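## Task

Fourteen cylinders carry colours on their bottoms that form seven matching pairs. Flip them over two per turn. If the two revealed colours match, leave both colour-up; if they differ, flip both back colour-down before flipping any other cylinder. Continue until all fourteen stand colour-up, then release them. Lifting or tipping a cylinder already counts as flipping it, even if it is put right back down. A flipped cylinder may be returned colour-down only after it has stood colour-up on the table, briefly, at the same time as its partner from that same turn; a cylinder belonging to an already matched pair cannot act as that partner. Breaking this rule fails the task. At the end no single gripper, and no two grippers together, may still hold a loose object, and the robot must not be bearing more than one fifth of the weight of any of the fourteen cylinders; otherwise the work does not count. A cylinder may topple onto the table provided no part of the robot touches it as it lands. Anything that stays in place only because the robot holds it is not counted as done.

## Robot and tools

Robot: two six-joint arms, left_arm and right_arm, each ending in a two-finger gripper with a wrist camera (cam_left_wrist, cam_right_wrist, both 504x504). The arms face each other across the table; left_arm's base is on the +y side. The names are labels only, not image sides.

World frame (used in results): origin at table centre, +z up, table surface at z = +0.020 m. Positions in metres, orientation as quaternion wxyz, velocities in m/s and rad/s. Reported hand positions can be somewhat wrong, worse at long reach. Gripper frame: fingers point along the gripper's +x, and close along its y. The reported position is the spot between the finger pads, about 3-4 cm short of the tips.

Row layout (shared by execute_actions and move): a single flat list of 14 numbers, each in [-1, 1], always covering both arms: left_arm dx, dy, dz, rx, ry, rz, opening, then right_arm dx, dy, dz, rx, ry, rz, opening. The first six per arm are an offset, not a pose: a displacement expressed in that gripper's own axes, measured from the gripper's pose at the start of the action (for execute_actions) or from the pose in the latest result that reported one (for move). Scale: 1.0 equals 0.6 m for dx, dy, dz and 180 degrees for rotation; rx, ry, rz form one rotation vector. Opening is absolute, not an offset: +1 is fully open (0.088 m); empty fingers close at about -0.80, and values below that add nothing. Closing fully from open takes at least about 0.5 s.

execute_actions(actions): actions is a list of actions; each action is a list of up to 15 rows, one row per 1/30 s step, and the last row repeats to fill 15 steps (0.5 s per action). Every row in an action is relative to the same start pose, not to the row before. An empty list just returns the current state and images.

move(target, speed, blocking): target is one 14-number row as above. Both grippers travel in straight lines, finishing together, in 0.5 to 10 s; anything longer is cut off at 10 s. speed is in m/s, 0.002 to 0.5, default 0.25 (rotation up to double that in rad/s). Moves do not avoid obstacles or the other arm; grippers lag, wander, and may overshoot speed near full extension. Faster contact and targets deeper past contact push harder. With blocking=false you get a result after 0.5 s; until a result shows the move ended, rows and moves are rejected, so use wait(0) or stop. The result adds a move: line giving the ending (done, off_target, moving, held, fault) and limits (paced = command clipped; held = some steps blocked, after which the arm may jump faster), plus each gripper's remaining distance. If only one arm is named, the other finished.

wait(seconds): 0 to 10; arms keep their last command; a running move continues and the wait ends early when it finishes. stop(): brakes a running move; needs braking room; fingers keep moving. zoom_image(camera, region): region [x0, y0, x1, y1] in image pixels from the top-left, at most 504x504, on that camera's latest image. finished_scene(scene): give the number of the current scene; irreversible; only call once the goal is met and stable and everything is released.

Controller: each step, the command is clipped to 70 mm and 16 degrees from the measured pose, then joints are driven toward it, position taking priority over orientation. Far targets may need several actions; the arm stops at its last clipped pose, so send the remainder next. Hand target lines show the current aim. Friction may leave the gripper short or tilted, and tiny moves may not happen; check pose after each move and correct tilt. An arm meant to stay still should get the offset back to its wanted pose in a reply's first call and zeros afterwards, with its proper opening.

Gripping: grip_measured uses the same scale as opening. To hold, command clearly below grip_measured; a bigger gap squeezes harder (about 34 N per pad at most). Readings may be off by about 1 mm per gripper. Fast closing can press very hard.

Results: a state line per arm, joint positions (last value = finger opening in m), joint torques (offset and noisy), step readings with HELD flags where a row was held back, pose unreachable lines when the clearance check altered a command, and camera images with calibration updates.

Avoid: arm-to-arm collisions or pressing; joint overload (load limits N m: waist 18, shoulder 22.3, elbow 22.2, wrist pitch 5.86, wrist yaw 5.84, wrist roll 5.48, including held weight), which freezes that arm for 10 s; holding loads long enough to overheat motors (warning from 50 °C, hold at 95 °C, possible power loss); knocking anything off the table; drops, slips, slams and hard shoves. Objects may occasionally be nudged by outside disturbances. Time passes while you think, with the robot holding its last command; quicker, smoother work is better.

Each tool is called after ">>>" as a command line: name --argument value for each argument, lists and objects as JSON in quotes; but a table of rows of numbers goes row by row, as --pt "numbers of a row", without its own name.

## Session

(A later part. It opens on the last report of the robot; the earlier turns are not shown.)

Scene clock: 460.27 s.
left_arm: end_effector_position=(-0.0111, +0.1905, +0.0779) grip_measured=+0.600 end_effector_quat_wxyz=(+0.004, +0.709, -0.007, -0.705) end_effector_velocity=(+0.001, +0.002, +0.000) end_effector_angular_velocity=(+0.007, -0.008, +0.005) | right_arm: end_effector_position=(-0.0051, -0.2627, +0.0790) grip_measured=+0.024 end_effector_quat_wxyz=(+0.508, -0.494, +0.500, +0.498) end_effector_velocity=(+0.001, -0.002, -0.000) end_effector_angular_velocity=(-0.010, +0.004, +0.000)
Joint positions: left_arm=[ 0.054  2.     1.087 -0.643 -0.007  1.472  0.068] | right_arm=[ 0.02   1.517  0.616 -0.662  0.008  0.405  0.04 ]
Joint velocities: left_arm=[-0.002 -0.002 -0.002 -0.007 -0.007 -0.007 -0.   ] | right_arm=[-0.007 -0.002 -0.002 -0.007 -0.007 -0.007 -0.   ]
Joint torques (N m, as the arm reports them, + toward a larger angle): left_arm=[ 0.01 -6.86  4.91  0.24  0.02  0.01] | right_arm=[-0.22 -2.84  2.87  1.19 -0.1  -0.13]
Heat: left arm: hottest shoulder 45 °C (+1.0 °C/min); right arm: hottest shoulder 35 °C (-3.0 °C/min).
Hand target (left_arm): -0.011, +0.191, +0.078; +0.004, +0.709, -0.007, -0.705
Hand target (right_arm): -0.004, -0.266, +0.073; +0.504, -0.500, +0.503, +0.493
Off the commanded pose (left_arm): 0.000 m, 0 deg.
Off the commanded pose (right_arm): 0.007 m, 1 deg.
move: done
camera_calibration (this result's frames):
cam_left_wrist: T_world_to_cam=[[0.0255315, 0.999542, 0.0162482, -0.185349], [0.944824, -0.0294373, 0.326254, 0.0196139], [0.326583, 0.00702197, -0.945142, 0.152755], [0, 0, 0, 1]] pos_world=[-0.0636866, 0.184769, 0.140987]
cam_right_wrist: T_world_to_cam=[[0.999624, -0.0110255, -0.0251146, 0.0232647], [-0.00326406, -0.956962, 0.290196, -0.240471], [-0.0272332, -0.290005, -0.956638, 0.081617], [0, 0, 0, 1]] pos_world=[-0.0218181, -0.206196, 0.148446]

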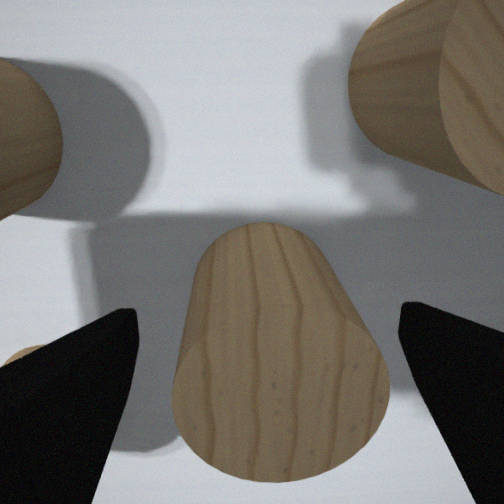

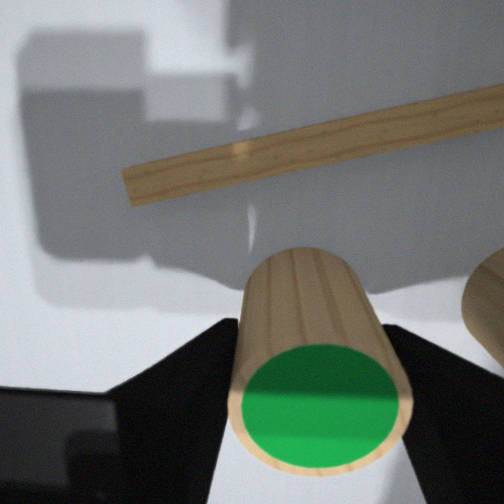

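>>> move --target '[0,0,0,0,0,0,0.6,0,0,0,0,0,0,0.5]'

>>> wait --seconds 1.5

>>> move --target '[0,0,0,0,0,0,-0.3,0,0,0,0,0,0,0.5]'

>>> move --target '[-0.18,0,0,0,0,0,-0.3,-0.13,0,0,0,0,0,0.5]' --speed 0.15

>>> move --target '[-0.138,0.293,0.019,0,0,0.504,-0.3,-0.168,0.033,0.268,0,-0.498,0,1]' --speed 0.3

Scene clock: 463.83 s.
left_arm: end_effector_position=(-0.0111, +0.1906, +0.0778) grip_measured=+0.600 end_effector_quat_wxyz=(+0.004, +0.709, -0.007, -0.705) end_effector_velocity=(-0.003, +0.001, +0.001) end_effector_angular_velocity=(+0.003, +0.007, -0.015) | right_arm: end_effector_position=(-0.0051, -0.2625, +0.0788) grip_measured=+0.499 end_effector_quat_wxyz=(+0.508, -0.494, +0.501, +0.498) end_effector_velocity=(+0.001, -0.000, +0.001) end_effector_angular_velocity=(-0.005, +0.006, -0.015)
Joint positions: left_arm=[ 0.054  2.     1.087 -0.643 -0.007  1.472  0.068] | right_arm=[ 0.019  1.517  0.616 -0.66   0.007  0.405  0.063]
Joint velocities: left_arm=[-0.007 -0.002  0.002 -0.007  0.007  0.007 -0.   ] | right_arm=[-0.007 -0.002  0.002 -0.007 -0.007  0.007  0.   ]
Joint torques (N m, as the arm reports them, + toward a larger angle): left_arm=[-0.11 -6.86  4.75  0.24  0.04  0.02] | right_arm=[ 0.13 -4.78  4.59 -0.03  0.02 -0.01]
Heat: left arm: hottest shoulder 45 °C (+1.0 °C/min); right arm: hottest shoulder 35 °C (-3.0 °C/min).
Hand target (left_arm): -0.011, +0.191, +0.078; +0.004, +0.709, -0.007, -0.705
Hand target (right_arm): -0.005, -0.263, +0.079; +0.508, -0.494, +0.500, +0.498
Off the commanded pose (left_arm): 0.000 m, 0 deg.
Off the commanded pose (right_arm): 0.000 m, 0 deg.
move: done
camera_calibration (this result's frames):
cam_left_wrist: T_world_to_cam=[[0.0255308, 0.999536, 0.0166285, -0.185427], [0.944811, -0.0295611, 0.32628, 0.0196705], [0.32662, 0.00738062, -0.945127, 0.152572], [0, 0, 0, 1]] pos_world=[-0.0636838, 0.184796, 0.140865]
cam_right_wrist: T_world_to_cam=[[0.999595, -0.0117614, -0.0259109, 0.0231422], [-0.00376322, -0.957224, 0.289323, -0.240133], [-0.0282054, -0.289108, -0.956881, 0.0817444], [0, 0, 0, 1]] pos_world=[-0.0217308, -0.205956, 0.148295]

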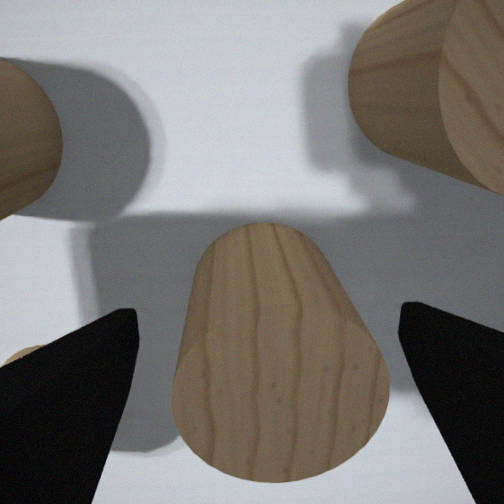

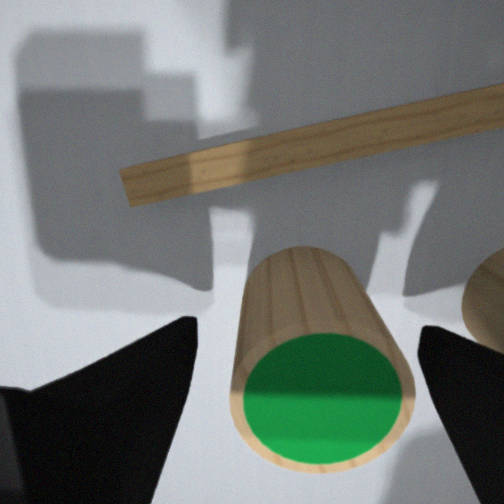

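Scene clock: 465.33 s.
left_arm: end_effector_position=(-0.0111, +0.1906, +0.0778) grip_measured=+0.600 end_effector_quat_wxyz=(+0.004, +0.709, -0.007, -0.705) end_effector_velocity=(+0.001, +0.003, +0.001) end_effector_angular_velocity=(+0.016, -0.009, +0.005) | right_arm: end_effector_position=(-0.0051, -0.2625, +0.0788) grip_measured=+0.500 end_effector_quat_wxyz=(+0.508, -0.494, +0.501, +0.498) end_effector_velocity=(+0.002, -0.007, -0.001) end_effector_angular_velocity=(-0.028, -0.003, +0.005)
Joint positions: left_arm=[ 0.054  2.     1.087 -0.643 -0.007  1.472  0.068] | right_arm=[ 0.019  1.517  0.616 -0.66   0.007  0.405  0.063]
Joint velocities: left_arm=[-0.002 -0.002  0.002 -0.022 -0.007 -0.007  0.   ] | right_arm=[-0.002 -0.002 -0.007 -0.022 -0.007 -0.007 -0.   ]
Joint torques (N m, as the arm reports them, + toward a larger angle): left_arm=[-0.02 -6.68  4.82  0.23  0.07  0.01] | right_arm=[ 0.16 -4.77  4.56 -0.03  0.01  0.  ]
Heat: left arm: hottest shoulder 45 °C (+1.0 °C/min); right arm: hottest shoulder 35 °C (-3.0 °C/min).
Hand target (left_arm): -0.011, +0.191, +0.078; +0.004, +0.709, -0.007, -0.705
Hand target (right_arm): -0.005, -0.263, +0.079; +0.508, -0.494, +0.500, +0.498
Off the commanded pose (left_arm): 0.000 m, 0 deg.
Off the commanded pose (right_arm): 0.000 m, 0 deg.
wait: 1.50 s; at rest by 0.17 s
camera_calibration (this result's frames):
cam_left_wrist: T_world_to_cam=[[0.0255308, 0.999536, 0.0166285, -0.185427], [0.944811, -0.0295611, 0.32628, 0.0196705], [0.32662, 0.00738062, -0.945127, 0.152572], [0, 0, 0, 1]] pos_world=[-0.0636838, 0.184796, 0.140865]
cam_right_wrist: T_world_to_cam=[[0.999595, -0.0117614, -0.0259109, 0.0231422], [-0.00376322, -0.957224, 0.289323, -0.240133], [-0.0282054, -0.289108, -0.956881, 0.0817444], [0, 0, 0, 1]] pos_world=[-0.0217308, -0.205956, 0.148295]

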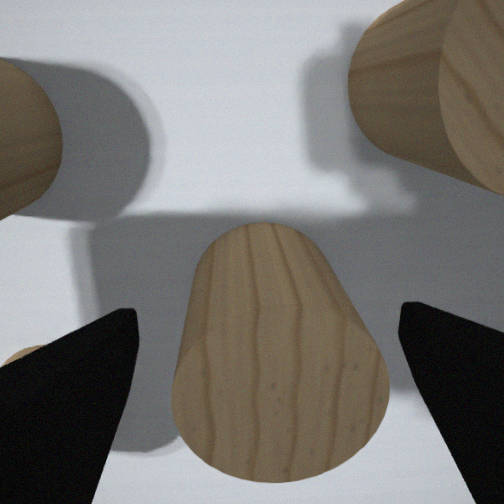

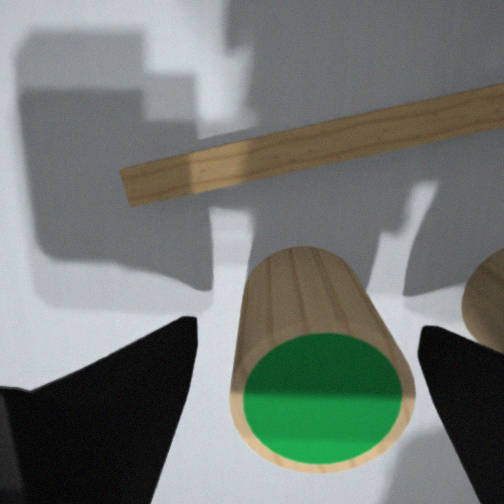

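Scene clock: 465.83 s.
left_arm: end_effector_position=(-0.0111, +0.1906, +0.0778) grip_measured=+0.036 end_effector_quat_wxyz=(+0.004, +0.709, -0.007, -0.705) end_effector_velocity=(+0.003, +0.003, +0.001) end_effector_angular_velocity=(+0.005, -0.022, +0.020) | right_arm: end_effector_position=(-0.0051, -0.2625, +0.0788) grip_measured=+0.500 end_effector_quat_wxyz=(+0.508, -0.494, +0.501, +0.498) end_effector_velocity=(-0.003, -0.004, -0.000) end_effector_angular_velocity=(-0.015, +0.018, -0.005)
Joint positions: left_arm=[ 0.054  2.     1.087 -0.643 -0.007  1.472  0.041] | right_arm=[ 0.019  1.517  0.616 -0.66   0.007  0.405  0.063]
Joint velocities: left_arm=[-0.002 -0.007 -0.007 -0.007 -0.022 -0.022 -0.   ] | right_arm=[ 0.002 -0.002 -0.002 -0.007 -0.022  0.007 -0.   ]
Joint torques (N m, as the arm reports them, + toward a larger angle): left_arm=[-0.1  -6.77  4.87  0.21  0.03  0.02] | right_arm=[ 0.06 -4.69  4.49  0.15  0.02 -0.02]
Heat: left arm: hottest shoulder 45 °C (+1.0 °C/min); right arm: hottest shoulder 35 °C (-3.0 °C/min).
Hand target (left_arm): -0.011, +0.191, +0.078; +0.004, +0.709, -0.007, -0.705
Hand target (right_arm): -0.005, -0.262, +0.079; +0.508, -0.494, +0.501, +0.498
Off the commanded pose (left_arm): 0.000 m, 0 deg.
Off the commanded pose (right_arm): 0.000 m, 0 deg.
move: done
camera_calibration (this result's frames):
cam_left_wrist: T_world_to_cam=[[0.0255308, 0.999536, 0.0166285, -0.185427], [0.944811, -0.0295611, 0.32628, 0.0196705], [0.32662, 0.00738062, -0.945127, 0.152572], [0, 0, 0, 1]] pos_world=[-0.0636838, 0.184796, 0.140865]
cam_right_wrist: T_world_to_cam=[[0.999595, -0.0117614, -0.0259109, 0.0231422], [-0.00376322, -0.957224, 0.289323, -0.240133], [-0.0282054, -0.289108, -0.956881, 0.0817444], [0, 0, 0, 1]] pos_world=[-0.0217308, -0.205956, 0.148295]

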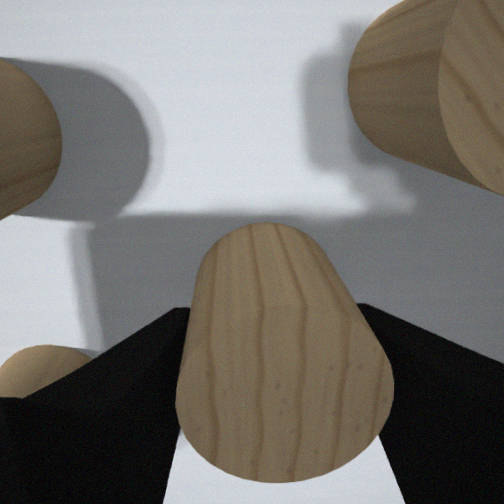

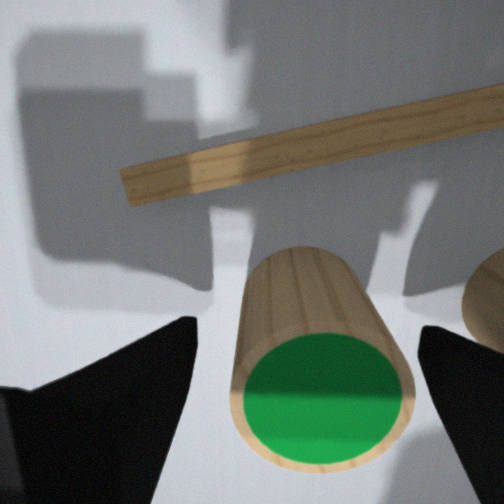

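Scene clock: 467.00 s.
left_arm: end_effector_position=(-0.0112, +0.1946, +0.1793) grip_measured=+0.035 end_effector_quat_wxyz=(-0.003, +0.710, -0.001, -0.705) end_effector_velocity=(-0.000, -0.005, +0.004) end_effector_angular_velocity=(-0.023, -0.005, +0.005) | right_arm: end_effector_position=(-0.0038, -0.2656, +0.1524) grip_measured=+0.500 end_effector_quat_wxyz=(+0.506, -0.499, +0.503, +0.493) end_effector_velocity=(-0.002, -0.003, +0.003) end_effector_angular_velocity=(-0.015, +0.018, +0.005)
Joint positions: left_arm=[ 0.053  1.821  1.294 -1.047 -0.007  1.472  0.041] | right_arm=[ 0.019  1.359  0.814 -1.032  0.007  0.405  0.063]
Joint velocities: left_arm=[-0.002 -0.002  0.012  0.007 -0.007 -0.007 -0.   ] | right_arm=[-0.002 -0.007  0.007 -0.022 -0.022 -0.007  0.   ]
Joint torques (N m, as the arm reports them, + toward a larger angle): left_arm=[-0.24 -7.49  6.88 -0.02  0.06 -0.1 ] | right_arm=[ 0.28 -5.1   6.82 -0.09  0.02  0.05]
Heat: left arm: hottest shoulder 45 °C (+1.0 °C/min); right arm: hottest shoulder 35 °C (-3.0 °C/min).
Hand target (left_arm): -0.012, +0.192, +0.186; +0.004, +0.709, -0.007, -0.705
Hand target (right_arm): -0.005, -0.263, +0.157; +0.508, -0.494, +0.501, +0.498
Off the commanded pose (left_arm): 0.007 m, 1 deg.
Off the commanded pose (right_arm): 0.005 m, 1 deg.
move: done
camera_calibration (this result's frames):
cam_left_wrist: T_world_to_cam=[[0.0266244, 0.999024, 0.0352561, -0.194386], [0.944143, -0.0367189, 0.327484, -0.0120765], [0.328459, 0.0245677, -0.944199, 0.245003], [0, 0, 0, 1]] pos_world=[-0.0638962, 0.187733, 0.24214]
cam_right_wrist: T_world_to_cam=[[0.99973, -0.0120925, -0.0198258, 0.0227197], [-0.00551521, -0.952935, 0.303124, -0.265399], [-0.0225582, -0.302933, -0.952745, 0.147048], [0, 0, 0, 1]] pos_world=[-0.0208601, -0.208088, 0.220998]

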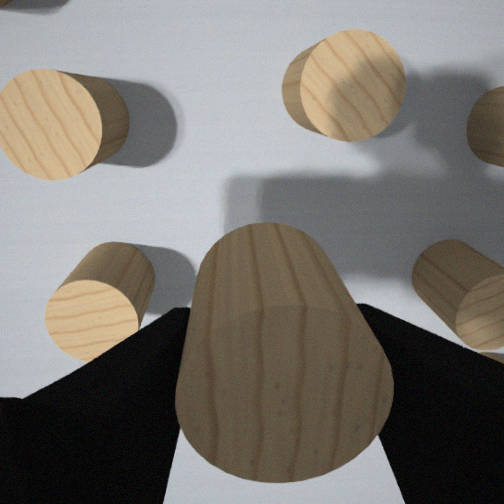

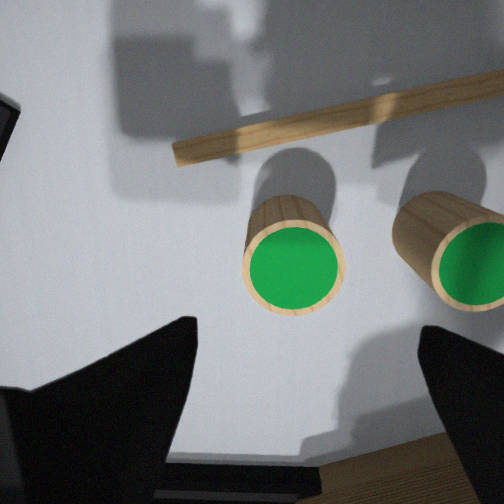

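Scene clock: 470.20 s.
left_arm: end_effector_position=(-0.0260, +0.0222, +0.2595) grip_measured=+0.034 end_effector_quat_wxyz=(+0.493, +0.498, -0.507, -0.502) end_effector_velocity=(-0.005, +0.001, -0.003) end_effector_angular_velocity=(+0.002, -0.008, -0.015) | right_arm: end_effector_position=(-0.0240, -0.1036, +0.2603) grip_measured=+1.000 end_effector_quat_wxyz=(+0.711, +0.008, +0.003, +0.703) end_effector_velocity=(-0.001, +0.001, -0.001) end_effector_angular_velocity=(+0.007, -0.004, +0.015)
Joint positions: left_arm=[ 0.028  1.974  0.842  1.131 -0.111  1.58   0.041] | right_arm=[0.085 1.464 0.358 1.114 0.464 0.012 0.088]
Joint velocities: left_arm=[-0.007  0.007 -0.002  0.007  0.007  0.007 -0.   ] | right_arm=[-0.007  0.012 -0.002  0.022 -0.022 -0.007  0.   ]
Joint torques (N m, as the arm reports them, + toward a larger angle): left_arm=[ 0.14 -6.6   6.7   2.13 -0.06  0.04] | right_arm=[-0.18 -3.9   3.89  1.93 -0.11 -0.2 ]
Heat: left arm: hottest shoulder 45 °C (+0.0 °C/min); right arm: hottest shoulder 34 °C (-3.0 °C/min).
Hand target (left_arm): -0.025, +0.020, +0.262; +0.496, +0.497, -0.509, -0.498
Hand target (right_arm): -0.023, -0.105, +0.253; +0.711, -0.004, +0.004, +0.704
Off the commanded pose (left_arm): 0.005 m, 1 deg.
Off the commanded pose (right_arm): 0.008 m, 2 deg.
move: done
camera_calibration (this result's frames):
cam_left_wrist: T_world_to_cam=[[0.0312729, 0.0324217, -0.998985, 0.265427], [0.951826, 0.304063, 0.0396648, 0.0366522], [0.30504, -0.9521, -0.0213509, 0.111454], [0, 0, 0, 1]] pos_world=[-0.077185, 0.086365, 0.266083]
cam_right_wrist: T_world_to_cam=[[0.999769, 0.0188799, -0.0102898, 0.0477331], [-0.00429707, -0.293466, -0.95596, 0.252215], [-0.0210681, 0.955783, -0.293317, 0.257197], [0, 0, 0, 1]] pos_world=[-0.0412196, -0.172709, 0.317039]

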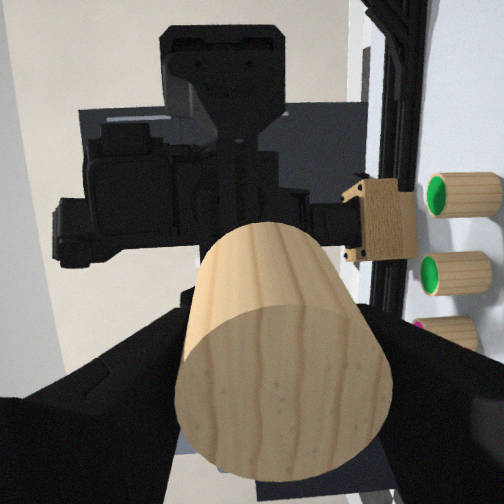

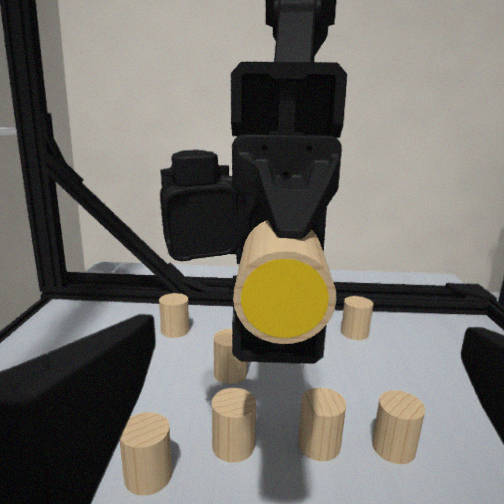

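>>> move --target '[0,0,0,0,0,0,-0.3,0.123,0.007,-0.009,-0.004,0,0.003,1]' --speed 0.1

>>> move --target '[0,0,0,0,0,0,-0.3,0,0,0,0,0,0,-0.3]'

>>> move --target '[0,0,0,0,0,0,1,0,0,0,0,0,0,-0.3]'

>>> move --target '[-0.06,0,0,0,0.003,0,1,-0.09,0,0,0,0,0,-0.3]' --speed 0.12

>>> move --target '[-0.118,-0.172,-0.206,0,0,-0.495,1,-0.31,0.082,-0.145,-0.003,0.507,-0.003,-0.3]' --speed 0.3

Scene clock: 476.20 s.
left_arm: end_effector_position=(-0.0259, +0.0221, +0.2592) grip_measured=+0.033 end_effector_quat_wxyz=(+0.493, +0.498, -0.506, -0.502) end_effector_velocity=(-0.000, +0.001, -0.001) end_effector_angular_velocity=(+0.008, +0.021, +0.005) | right_arm: end_effector_position=(-0.0273, -0.0330, +0.2572) grip_measured=+1.000 end_effector_quat_wxyz=(+0.708, +0.008, -0.001, +0.707) end_effector_velocity=(-0.001, +0.002, +0.000) end_effector_angular_velocity=(-0.002, +0.006, +0.005)
Joint positions: left_arm=[ 0.028  1.975  0.843  1.131 -0.111  1.58   0.041] | right_arm=[-0.016  1.725  0.604  1.134  0.354  0.006  0.088]
Joint velocities: left_arm=[-0.002 -0.002 -0.002 -0.007 -0.007 -0.022 -0.   ] | right_arm=[-0.002  0.002  0.007 -0.007 -0.007  0.007  0.   ]
Joint torques (N m, as the arm reports them, + toward a larger angle): left_arm=[ 0.03 -7.23  5.4   1.7   0.02 -0.05] | right_arm=[-0.12 -5.72  6.51  1.56 -0.11 -0.18]
Heat: left arm: hottest shoulder 44 °C (-1.0 °C/min); right arm: hottest shoulder 34 °C (-3.1 °C/min).
Hand target (left_arm): -0.026, +0.022, +0.260; +0.493, +0.498, -0.506, -0.502
Hand target (right_arm): -0.028, -0.030, +0.255; +0.707, +0.004, -0.002, +0.707
Off the commanded pose (left_arm): 0.000 m, 0 deg.
Off the commanded pose (right_arm): 0.004 m, 0 deg.
move: done
camera_calibration (this result's frames):
cam_left_wrist: T_world_to_cam=[[0.0313095, 0.0328115, -0.998971, 0.265093], [0.951708, 0.304411, 0.0398267, 0.0364915], [0.305404, -0.951976, -0.0216961, 0.111352], [0, 0, 0, 1]] pos_world=[-0.0770366, 0.0861979, 0.265782]
cam_right_wrist: T_world_to_cam=[[0.999607, 0.0276225, -0.00483146, 0.0485059], [0.00336062, -0.289057, -0.957306, 0.270648], [-0.0278398, 0.956913, -0.289036, 0.187572], [0, 0, 0, 1]] pos_world=[-0.0441744, -0.102597, 0.313543]

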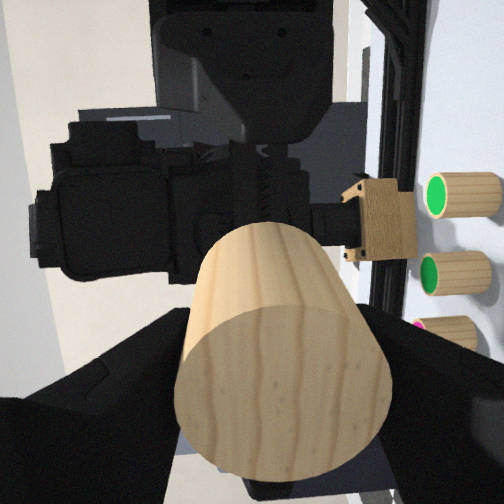

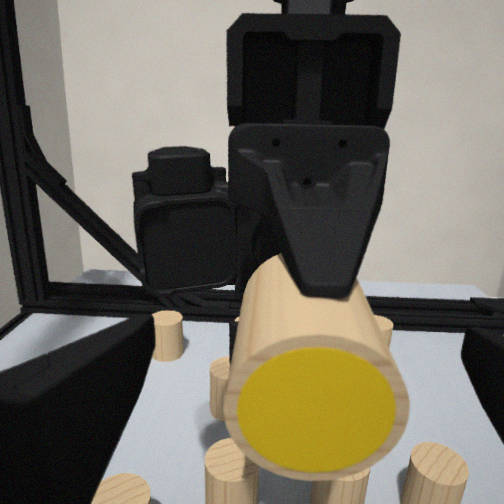

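Scene clock: 476.70 s.
left_arm: end_effector_position=(-0.0256, +0.0220, +0.2592) grip_measured=+0.033 end_effector_quat_wxyz=(+0.493, +0.498, -0.506, -0.502) end_effector_velocity=(+0.002, +0.001, -0.001) end_effector_angular_velocity=(+0.008, +0.021, +0.020) | right_arm: end_effector_position=(-0.0276, -0.0331, +0.2572) grip_measured=+0.026 end_effector_quat_wxyz=(+0.707, +0.008, -0.000, +0.707) end_effector_velocity=(+0.000, -0.000, -0.001) end_effector_angular_velocity=(-0.007, +0.005, +0.005)
Joint positions: left_arm=[ 0.028  1.975  0.843  1.131 -0.112  1.58   0.041] | right_arm=[-0.016  1.725  0.604  1.134  0.353  0.006  0.04 ]
Joint velocities: left_arm=[-0.002 -0.002 -0.002 -0.007 -0.022 -0.022 -0.   ] | right_arm=[-0.002 -0.002 -0.002 -0.007 -0.007  0.007 -0.   ]
Joint torques (N m, as the arm reports them, + toward a larger angle): left_arm=[-0.07 -7.26  5.54  1.75  0.02 -0.04] | right_arm=[ 0.07 -7.02  5.14  1.8   0.03 -0.02]
Heat: left arm: hottest shoulder 44 °C (-1.0 °C/min); right arm: hottest shoulder 34 °C (-3.0 °C/min).
Hand target (left_arm): -0.026, +0.022, +0.259; +0.493, +0.498, -0.506, -0.502
Hand target (right_arm): -0.027, -0.033, +0.257; +0.707, +0.008, -0.000, +0.707
Off the commanded pose (left_arm): 0.000 m, 0 deg.
Off the commanded pose (right_arm): 0.000 m, 0 deg.
move: done
camera_calibration (this result's frames):
cam_left_wrist: T_world_to_cam=[[0.0312727, 0.0328472, -0.998971, 0.265082], [0.951359, 0.3055, 0.0398274, 0.0361747], [0.306494, -0.951625, -0.0216957, 0.11126], [0, 0, 0, 1]] pos_world=[-0.0768054, 0.0861192, 0.265782]
cam_right_wrist: T_world_to_cam=[[0.999561, 0.0291522, -0.00519908, 0.0489837], [0.00345076, -0.289047, -0.957309, 0.270643], [-0.0294105, 0.956871, -0.289021, 0.187551], [0, 0, 0, 1]] pos_world=[-0.0443802, -0.102661, 0.313549]

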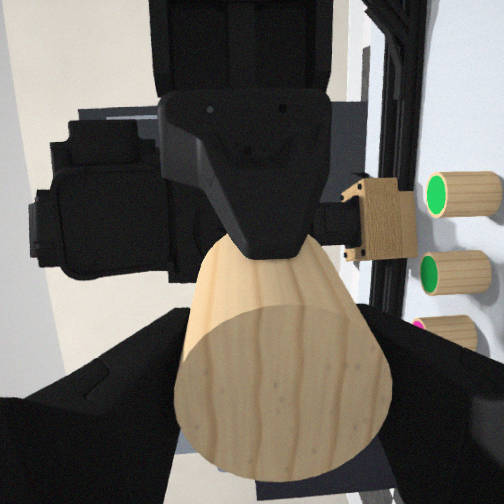

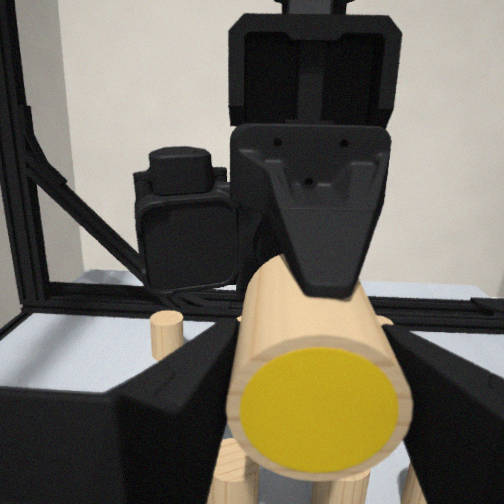

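Scene clock: 477.40 s.
left_arm: end_effector_position=(-0.0256, +0.0220, +0.2592) grip_measured=+1.000 end_effector_quat_wxyz=(+0.493, +0.498, -0.506, -0.502) end_effector_velocity=(-0.000, +0.001, +0.001) end_effector_angular_velocity=(+0.003, +0.007, +0.015) | right_arm: end_effector_position=(-0.0276, -0.0331, +0.2572) grip_measured=+0.026 end_effector_quat_wxyz=(+0.707, +0.008, -0.000, +0.707) end_effector_velocity=(+0.002, -0.000, -0.002) end_effector_angular_velocity=(-0.016, -0.028, -0.000)
Joint positions: left_arm=[ 0.028  1.975  0.843  1.131 -0.112  1.58   0.088] | right_arm=[-0.016  1.725  0.604  1.134  0.353  0.006  0.04 ]
Joint velocities: left_arm=[-0.007 -0.007 -0.002 -0.007 -0.022 -0.007  0.   ] | right_arm=[-0.007 -0.007 -0.002 -0.022 -0.007 -0.022 -0.   ]
Joint torques (N m, as the arm reports them, + toward a larger angle): left_arm=[ 0.02 -7.18  5.52  1.74  0.   -0.02] | right_arm=[ 0.07 -7.01  5.14  1.8   0.01  0.  ]
Heat: left arm: hottest shoulder 44 °C (-1.0 °C/min); right arm: hottest shoulder 34 °C (-3.0 °C/min).
Hand target (left_arm): -0.026, +0.022, +0.259; +0.493, +0.498, -0.506, -0.502
Hand target (right_arm): -0.028, -0.033, +0.257; +0.707, +0.008, -0.000, +0.707
Off the commanded pose (left_arm): 0.000 m, 0 deg.
Off the commanded pose (right_arm): 0.000 m, 0 deg.
move: done
camera_calibration (this result's frames):
cam_left_wrist: T_world_to_cam=[[0.0312727, 0.0328472, -0.998971, 0.265082], [0.951359, 0.3055, 0.0398274, 0.0361747], [0.306494, -0.951625, -0.0216957, 0.11126], [0, 0, 0, 1]] pos_world=[-0.0768054, 0.0861192, 0.265782]
cam_right_wrist: T_world_to_cam=[[0.999561, 0.0291522, -0.00519908, 0.0489837], [0.00345076, -0.289047, -0.957309, 0.270643], [-0.0294105, 0.956871, -0.289021, 0.187551], [0, 0, 0, 1]] pos_world=[-0.0443802, -0.102661, 0.313549]

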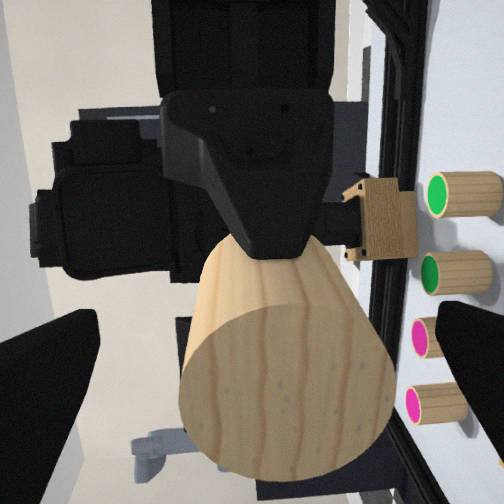

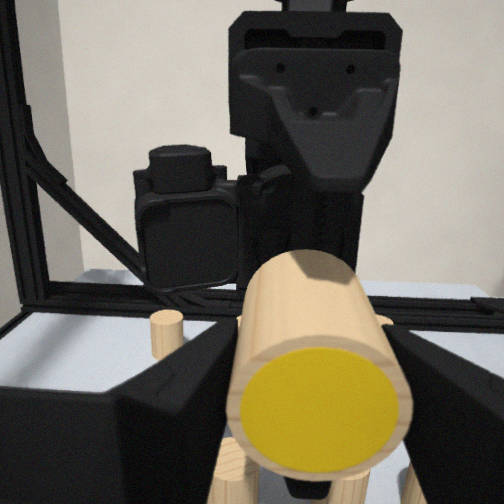

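Scene clock: 478.30 s.
left_arm: end_effector_position=(-0.0252, +0.0560, +0.2552) grip_measured=+1.000 end_effector_quat_wxyz=(+0.492, +0.503, -0.503, -0.503) end_effector_velocity=(+0.002, +0.002, +0.002) end_effector_angular_velocity=(-0.007, +0.008, +0.020) | right_arm: end_effector_position=(-0.0281, -0.0839, +0.2567) grip_measured=+0.026 end_effector_quat_wxyz=(+0.707, +0.008, -0.000, +0.707) end_effector_velocity=(+0.001, -0.002, +0.000) end_effector_angular_velocity=(-0.002, -0.008, +0.005)
Joint positions: left_arm=[ 0.013  1.891  0.695  1.185 -0.133  1.58   0.088] | right_arm=[0.059 1.563 0.42  1.156 0.427 0.006 0.04 ]
Joint velocities: left_arm=[-0.002 -0.007 -0.007  0.007 -0.022 -0.007  0.   ] | right_arm=[-0.002 -0.012 -0.007 -0.007 -0.007 -0.007 -0.   ]
Joint torques (N m, as the arm reports them, + toward a larger angle): left_arm=[-0.31 -7.71  4.57  2.03 -0.21 -0.08] | right_arm=[ 0.3  -6.63  3.8   1.86  0.16 -0.03]
Heat: left arm: hottest shoulder 45 °C (+0.0 °C/min); right arm: hottest shoulder 35 °C (-2.0 °C/min).
Hand target (left_arm): -0.025, +0.058, +0.259; +0.496, +0.501, -0.504, -0.500
Hand target (right_arm): -0.027, -0.087, +0.257; +0.707, +0.008, -0.000, +0.707
Off the commanded pose (left_arm): 0.005 m, 1 deg.
Off the commanded pose (right_arm): 0.003 m, 0 deg.
move: done
camera_calibration (this result's frames):
cam_left_wrist: T_world_to_cam=[[0.0325264, 0.0428265, -0.998553, 0.259347], [0.949534, 0.310526, 0.0442478, 0.0241544], [0.311972, -0.9496, -0.030565, 0.145619], [0, 0, 0, 1]] pos_world=[-0.0768001, 0.119673, 0.262354]
cam_right_wrist: T_world_to_cam=[[0.999545, 0.0295374, -0.00607127, 0.051233], [0.00273745, -0.289385, -0.957209, 0.255407], [-0.0300304, 0.956757, -0.289334, 0.236067], [0, 0, 0, 1]] pos_world=[-0.0448197, -0.153461, 0.313091]

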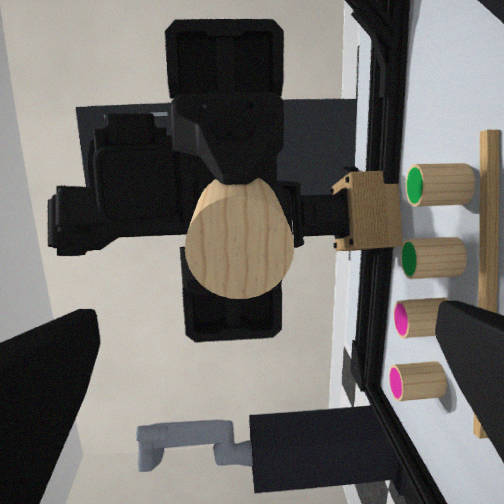

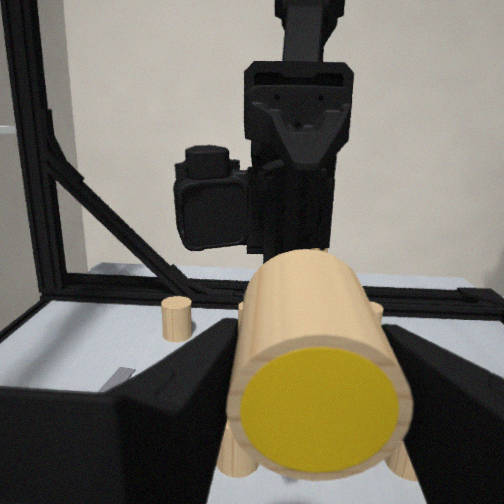

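Scene clock: 481.43 s.
left_arm: end_effector_position=(+0.0980, +0.1276, +0.1549) grip_measured=+1.000 end_effector_quat_wxyz=(+0.003, +0.708, -0.005, -0.706) end_effector_velocity=(+0.000, -0.001, +0.003) end_effector_angular_velocity=(+0.009, -0.006, -0.010) | right_arm: end_effector_position=(-0.0750, -0.2697, +0.1666) grip_measured=+0.026 end_effector_quat_wxyz=(+0.502, -0.504, +0.500, +0.495) end_effector_velocity=(+0.003, -0.005, -0.001) end_effector_angular_velocity=(-0.026, -0.011, +0.019)
Joint positions: left_arm=[ 0.348  2.102  1.59  -1.047 -0.002  1.764  0.088] | right_arm=[ 0.306  1.478  0.972 -1.077  0.004  0.678  0.04 ]
Joint velocities: left_arm=[-0.002  0.007  0.022 -0.022 -0.007  0.007  0.   ] | right_arm=[-0.002  0.002 -0.002 -0.022 -0.007 -0.022 -0.   ]
Joint torques (N m, as the arm reports them, + toward a larger angle): left_arm=[ 0.07 -7.22  6.97 -0.02 -0.15  0.1 ] | right_arm=[ 0.31 -4.46  6.74 -0.1  -0.1   0.17]
Heat: left arm: hottest shoulder 45 °C (+1.0 °C/min); right arm: hottest shoulder 34 °C (-3.0 °C/min).
Hand target (left_arm): +0.100, +0.126, +0.154; +0.001, +0.710, -0.003, -0.704
Hand target (right_arm): -0.078, -0.268, +0.167; +0.501, -0.503, +0.502, +0.494
Off the commanded pose (left_arm): 0.003 m, 1 deg.
Off the commanded pose (right_arm): 0.004 m, 1 deg.
move: done
camera_calibration (this result's frames):
cam_left_wrist: T_world_to_cam=[[0.0233039, 0.999505, 0.0211215, -0.127008], [0.945261, -0.0289077, 0.325033, -0.110352], [0.325483, 0.0123908, -0.945467, 0.18978], [0, 0, 0, 1]] pos_world=[0.0455014, 0.121404, 0.217981]
cam_right_wrist: T_world_to_cam=[[0.999831, 0.00152449, -0.0183414, 0.0975316], [0.0070963, -0.95144, 0.307754, -0.273465], [-0.0169816, -0.307832, -0.951289, 0.156593], [0, 0, 0, 1]] pos_world=[-0.0929153, -0.212129, 0.234914]

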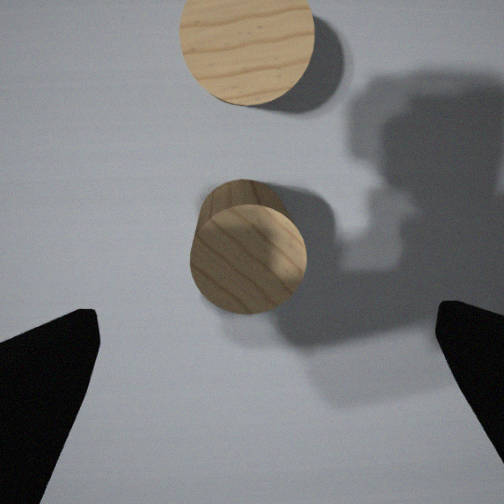

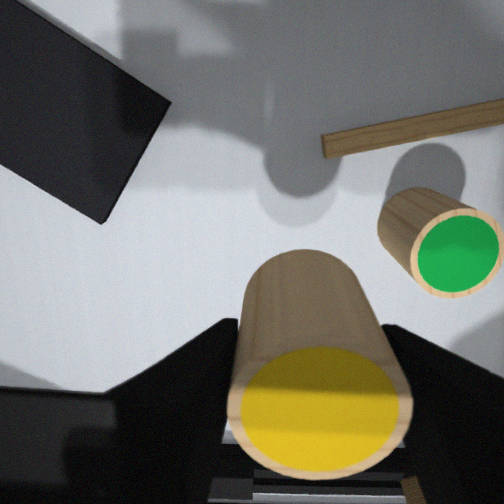

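>>> move --target '[0.131,0.003,0,0,0,0,1,0.145,0,0,0,0,0,-0.3]' --speed 0.09

>>> move --target '[0,0,0,0,0,0,-0.3,0.019,0,0,0,0.004,0,-0.3]' --speed 0.03

Scene clock: 484.73 s.
left_arm: end_effector_position=(+0.0988, +0.1235, +0.0806) grip_measured=+1.000 end_effector_quat_wxyz=(+0.006, +0.709, -0.008, -0.705) end_effector_velocity=(+0.000, +0.001, -0.001) end_effector_angular_velocity=(-0.001, -0.008, +0.005) | right_arm: end_effector_position=(-0.0770, -0.2674, +0.0844) grip_measured=+0.025 end_effector_quat_wxyz=(+0.502, -0.497, +0.500, +0.501) end_effector_velocity=(+0.001, +0.001, -0.002) end_effector_angular_velocity=(+0.003, -0.007, +0.005)
Joint positions: left_arm=[ 0.348  2.22   1.462 -0.792 -0.002  1.764  0.088] | right_arm=[ 0.306  1.626  0.753 -0.692  0.003  0.678  0.04 ]
Joint velocities: left_arm=[-0.002 -0.002 -0.007  0.007 -0.007 -0.007  0.   ] | right_arm=[-0.002  0.007 -0.002  0.007  0.007 -0.007 -0.   ]
Joint torques (N m, as the arm reports them, + toward a larger angle): left_arm=[-0.02 -7.6   4.78  0.44  0.07  0.05] | right_arm=[-0.02 -4.73  3.22  0.31  0.05 -0.05]
Heat: left arm: hottest shoulder 45 °C (+1.0 °C/min); right arm: hottest shoulder 34 °C (-2.0 °C/min).
Hand target (left_arm): +0.099, +0.125, +0.076; +0.003, +0.708, -0.005, -0.706
Hand target (right_arm): -0.074, -0.271, +0.080; +0.502, -0.504, +0.500, +0.495
Off the commanded pose (left_arm): 0.005 m, 1 deg.
Off the commanded pose (right_arm): 0.006 m, 1 deg.
move: done
camera_calibration (this result's frames):
cam_left_wrist: T_world_to_cam=[[0.0236426, 0.99965, 0.0118887, -0.120642], [0.944534, -0.0262324, 0.327363, -0.0875973], [0.32756, 0.0034896, -0.944824, 0.120197], [0, 0, 0, 1]] pos_world=[0.0462192, 0.117882, 0.143675]
cam_right_wrist: T_world_to_cam=[[0.999538, 0.00185831, -0.0303478, 0.099092], [0.0107172, -0.955602, 0.294466, -0.245669], [-0.0284533, -0.294655, -0.95518, 0.0820341], [0, 0, 0, 1]] pos_world=[-0.0940791, -0.210774, 0.153706]

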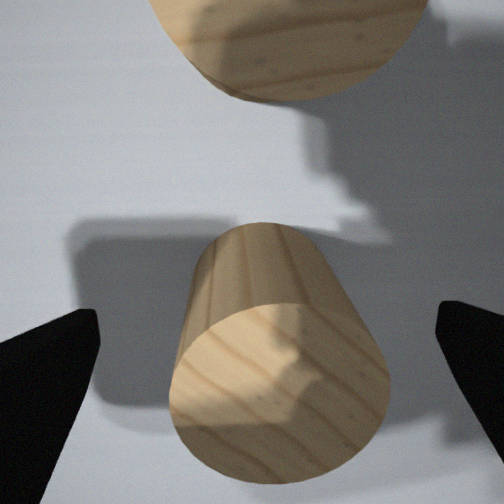

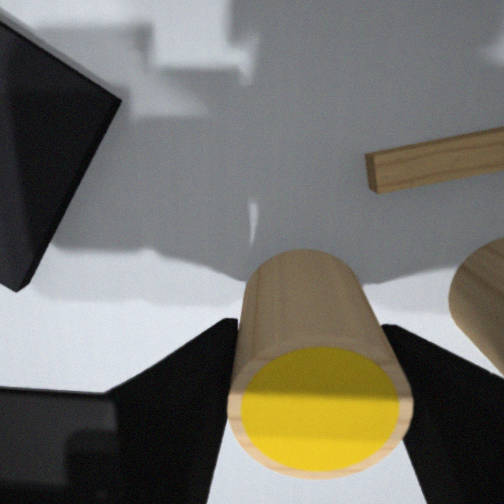

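Scene clock: 485.43 s.
left_arm: end_effector_position=(+0.0988, +0.1238, +0.0805) grip_measured=+0.034 end_effector_quat_wxyz=(+0.006, +0.709, -0.007, -0.705) end_effector_velocity=(-0.001, +0.004, -0.003) end_effector_angular_velocity=(+0.018, -0.004, +0.005) | right_arm: end_effector_position=(-0.0796, -0.2643, +0.0796) grip_measured=+0.025 end_effector_quat_wxyz=(+0.501, -0.493, +0.502, +0.503) end_effector_velocity=(+0.001, -0.002, +0.000) end_effector_angular_velocity=(-0.010, +0.001, +0.020)
Joint positions: left_arm=[ 0.348  2.22   1.462 -0.794 -0.002  1.764  0.041] | right_arm=[ 0.304  1.647  0.752 -0.662 -0.002  0.678  0.04 ]
Joint velocities: left_arm=[-0.002  0.002 -0.007 -0.007 -0.007 -0.007 -0.   ] | right_arm=[-0.002 -0.002 -0.002 -0.007 -0.007 -0.022 -0.   ]
Joint torques (N m, as the arm reports them, + toward a larger angle): left_arm=[-0.12 -8.55  5.38  0.34  0.08 -0.02] | right_arm=[-0.02 -3.99  2.9   1.   -0.05 -0.13]
Heat: left arm: hottest shoulder 45 °C (+1.0 °C/min); right arm: hottest shoulder 34 °C (-2.0 °C/min).
Hand target (left_arm): +0.099, +0.124, +0.080; +0.006, +0.709, -0.008, -0.705
Hand target (right_arm): -0.077, -0.268, +0.073; +0.499, -0.500, +0.503, +0.498
Off the commanded pose (left_arm): 0.000 m, 0 deg.
Off the commanded pose (right_arm): 0.008 m, 1 deg.
move: done
camera_calibration (this result's frames):
cam_left_wrist: T_world_to_cam=[[0.0236347, 0.999625, 0.0138334, -0.121179], [0.944531, -0.0268617, 0.327322, -0.0874398], [0.327571, 0.00532991, -0.944811, 0.119827], [0, 0, 0, 1]] pos_world=[0.0462019, 0.118146, 0.143511]
cam_right_wrist: T_world_to_cam=[[0.999221, -0.000640704, -0.0394503, 0.101557], [0.0108776, -0.956646, 0.291051, -0.241282], [-0.0379264, -0.291254, -0.955894, 0.0784714], [0, 0, 0, 1]] pos_world=[-0.0958767, -0.207901, 0.149242]

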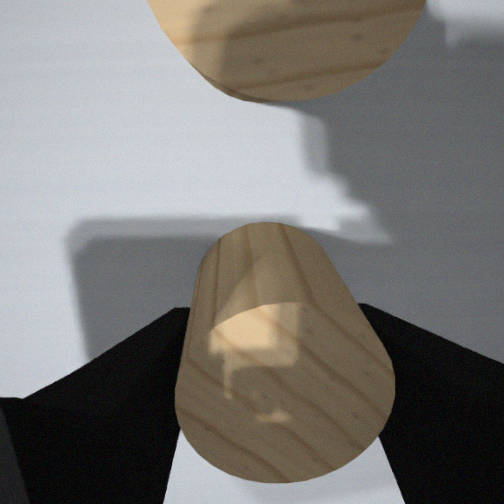

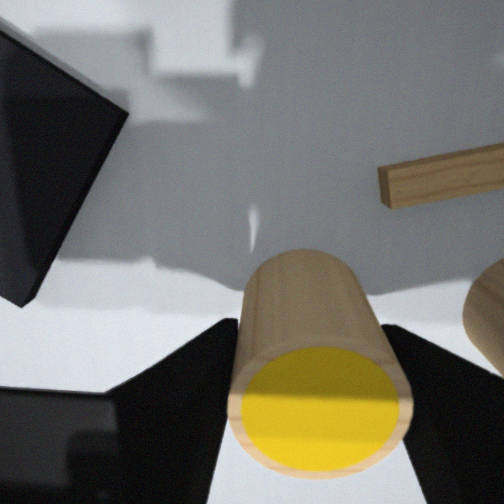

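>>> move --target '[0,0,0,0,0,0,-0.3,0,0,0,0,0,0,0.5]'

>>> move --target '[-0.17,0,0,0,0,0,-0.3,-0.13,0,0,0,0,0,0.5]' --speed 0.15

>>> move --target '[-0.145,0.184,0.2,0,0,0.503,-0.3,-0.163,-0.088,0.27,0,-0.498,0,1]' --speed 0.3

Scene clock: 488.63 s.
left_arm: end_effector_position=(+0.0988, +0.1238, +0.0805) grip_measured=+0.033 end_effector_quat_wxyz=(+0.006, +0.709, -0.007, -0.705) end_effector_velocity=(-0.001, +0.004, -0.001) end_effector_angular_velocity=(+0.013, -0.005, +0.005) | right_arm: end_effector_position=(-0.0796, -0.2640, +0.0795) grip_measured=+0.499 end_effector_quat_wxyz=(+0.501, -0.492, +0.503, +0.504) end_effector_velocity=(-0.002, -0.001, -0.001) end_effector_angular_velocity=(-0.003, +0.007, +0.010)
Joint positions: left_arm=[ 0.348  2.22   1.462 -0.794 -0.002  1.764  0.041] | right_arm=[ 0.302  1.648  0.752 -0.659 -0.004  0.678  0.063]
Joint velocities: left_arm=[-0.002 -0.002 -0.007 -0.007 -0.007 -0.007 -0.   ] | right_arm=[ 0.002  0.002 -0.002  0.007 -0.007 -0.007  0.   ]
Joint torques (N m, as the arm reports them, + toward a larger angle): left_arm=[-0.1  -8.37  5.43  0.2   0.06 -0.02] | right_arm=[ 0.21 -5.8   4.55 -0.02  0.09 -0.02]
Heat: left arm: hottest shoulder 45 °C (+1.0 °C/min); right arm: hottest shoulder 34 °C (-2.0 °C/min).
Hand target (left_arm): +0.099, +0.124, +0.081; +0.006, +0.709, -0.007, -0.705
Hand target (right_arm): -0.080, -0.264, +0.080; +0.501, -0.493, +0.502, +0.503
Off the commanded pose (left_arm): 0.000 m, 0 deg.
Off the commanded pose (right_arm): 0.000 m, 0 deg.
move: done
camera_calibration (this result's frames):
cam_left_wrist: T_world_to_cam=[[0.0236347, 0.999625, 0.0138334, -0.121179], [0.944531, -0.0268617, 0.327322, -0.0874398], [0.327571, 0.00532991, -0.944811, 0.119827], [0, 0, 0, 1]] pos_world=[0.0462019, 0.118146, 0.143511]
cam_right_wrist: T_world_to_cam=[[0.99912, -0.00213669, -0.041887, 0.101399], [0.0101545, -0.956665, 0.291013, -0.240953], [-0.0406937, -0.291182, -0.955802, 0.0782173], [0, 0, 0, 1]] pos_world=[-0.0956804, -0.207519, 0.149128]

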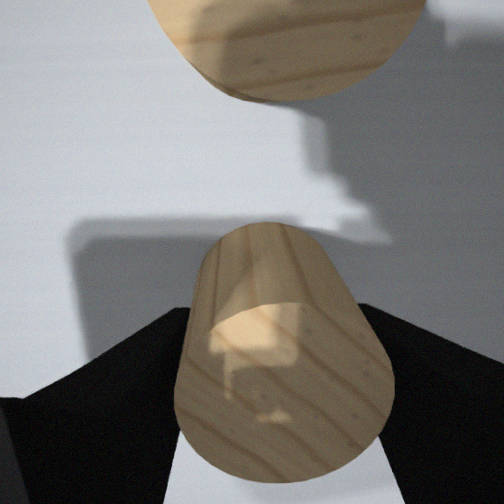

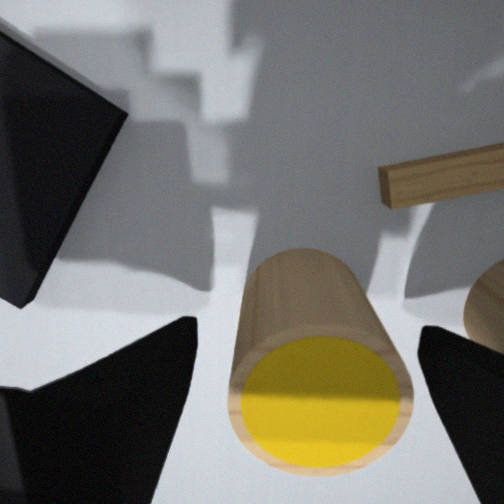

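Scene clock: 489.77 s.
left_arm: end_effector_position=(+0.0980, +0.1281, +0.1747) grip_measured=+0.033 end_effector_quat_wxyz=(-0.001, +0.708, -0.000, -0.706) end_effector_velocity=(+0.003, -0.001, +0.004) end_effector_angular_velocity=(-0.003, -0.023, -0.010) | right_arm: end_effector_position=(-0.0771, -0.2672, +0.1527) grip_measured=+0.500 end_effector_quat_wxyz=(+0.500, -0.498, +0.503, +0.498) end_effector_velocity=(+0.002, -0.003, +0.001) end_effector_angular_velocity=(-0.018, -0.005, -0.010)
Joint positions: left_arm=[ 0.348  2.092  1.656 -1.136 -0.002  1.764  0.041] | right_arm=[ 0.302  1.498  0.932 -1.006 -0.004  0.678  0.063]
Joint velocities: left_arm=[-0.002 -0.002  0.012 -0.007 -0.022  0.007  0.   ] | right_arm=[-0.002 -0.002  0.002 -0.022 -0.007  0.007 -0.   ]
Joint torques (N m, as the arm reports them, + toward a larger angle): left_arm=[-0.32 -9.51  7.05 -0.05  0.03 -0.05] | right_arm=[-0.09 -6.27  6.68 -0.05  0.02 -0.07]
Heat: left arm: hottest shoulder 45 °C (+1.0 °C/min); right arm: hottest shoulder 34 °C (-2.0 °C/min).
Hand target (left_arm): +0.098, +0.125, +0.182; +0.006, +0.709, -0.007, -0.705
Hand target (right_arm): -0.079, -0.265, +0.157; +0.501, -0.493, +0.503, +0.504
Off the commanded pose (left_arm): 0.008 m, 1 deg.
Off the commanded pose (right_arm): 0.006 m, 1 deg.
move: done
camera_calibration (this result's frames):
cam_left_wrist: T_world_to_cam=[[0.0237259, 0.999154, 0.0335796, -0.130104], [0.945782, -0.0333169, 0.323089, -0.115962], [0.323934, 0.0240934, -0.945773, 0.207262], [0, 0, 0, 1]] pos_world=[0.0456222, 0.121137, 0.237858]
cam_right_wrist: T_world_to_cam=[[0.999495, -0.00260958, -0.031676, 0.100295], [0.00712681, -0.952844, 0.303376, -0.266419], [-0.030974, -0.303448, -0.952344, 0.144329], [0, 0, 0, 1]] pos_world=[-0.0938751, -0.209798, 0.221453]

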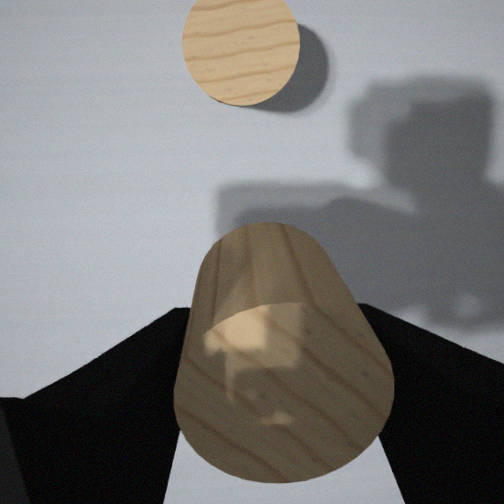

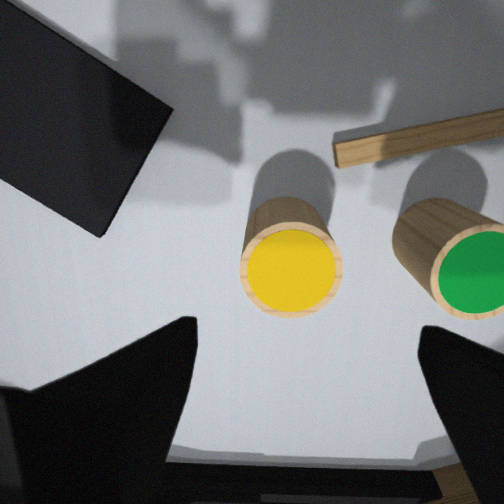

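Scene clock: 492.97 s.
left_arm: end_effector_position=(-0.0222, +0.0212, +0.2597) grip_measured=+0.032 end_effector_quat_wxyz=(+0.496, +0.497, -0.503, -0.504) end_effector_velocity=(-0.005, +0.001, -0.000) end_effector_angular_velocity=(-0.002, +0.008, -0.015) | right_arm: end_effector_position=(-0.0252, -0.1040, +0.2578) grip_measured=+1.000 end_effector_quat_wxyz=(+0.707, +0.012, +0.006, +0.707) end_effector_velocity=(-0.002, -0.001, -0.002) end_effector_angular_velocity=(+0.002, -0.006, +0.010)
Joint positions: left_arm=[ 0.037  1.974  0.845  1.127 -0.107  1.571  0.041] | right_arm=[0.085 1.475 0.351 1.133 0.454 0.022 0.088]
Joint velocities: left_arm=[-0.007  0.002 -0.002  0.007  0.007 -0.007 -0.   ] | right_arm=[ 0.002  0.012 -0.007  0.022 -0.007 -0.007  0.   ]
Joint torques (N m, as the arm reports them, + toward a larger angle): left_arm=[-0.34 -6.59  6.73  2.14 -0.21  0.07] | right_arm=[-0.13 -3.87  3.5   2.   -0.1  -0.2 ]
Heat: left arm: hottest shoulder 46 °C (+2.0 °C/min); right arm: hottest shoulder 34 °C (-2.0 °C/min).
Hand target (left_arm): -0.023, +0.019, +0.261; +0.499, +0.497, -0.505, -0.500
Hand target (right_arm): -0.024, -0.105, +0.250; +0.707, +0.000, +0.007, +0.707
Off the commanded pose (left_arm): 0.004 m, 1 deg.
Off the commanded pose (right_arm): 0.008 m, 2 deg.
move: done
camera_calibration (this result's frames):
cam_left_wrist: T_world_to_cam=[[0.0228738, 0.0338123, -0.999166, 0.265307], [0.950718, 0.308382, 0.0322005, 0.0351698], [0.309214, -0.950662, -0.0250921, 0.110362], [0, 0, 0, 1]] pos_world=[-0.0736305, 0.0851004, 0.266723]
cam_right_wrist: T_world_to_cam=[[0.999381, 0.0285061, -0.0206047, 0.0525664], [-0.0113721, -0.292471, -0.956207, 0.249746], [-0.033284, 0.955849, -0.291966, 0.256269], [0, 0, 0, 1]] pos_world=[-0.0411641, -0.17341, 0.314714]

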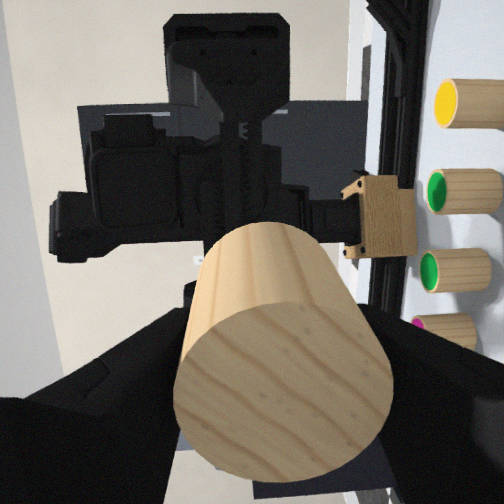

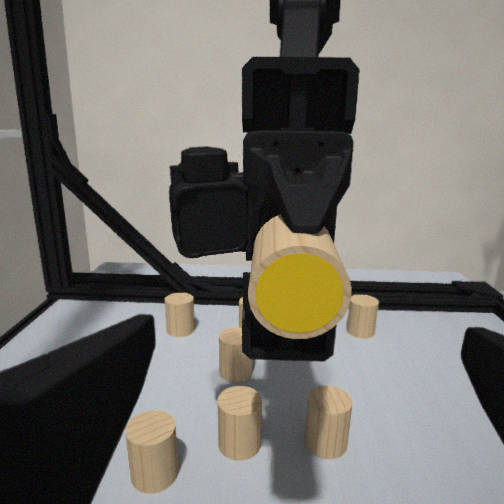

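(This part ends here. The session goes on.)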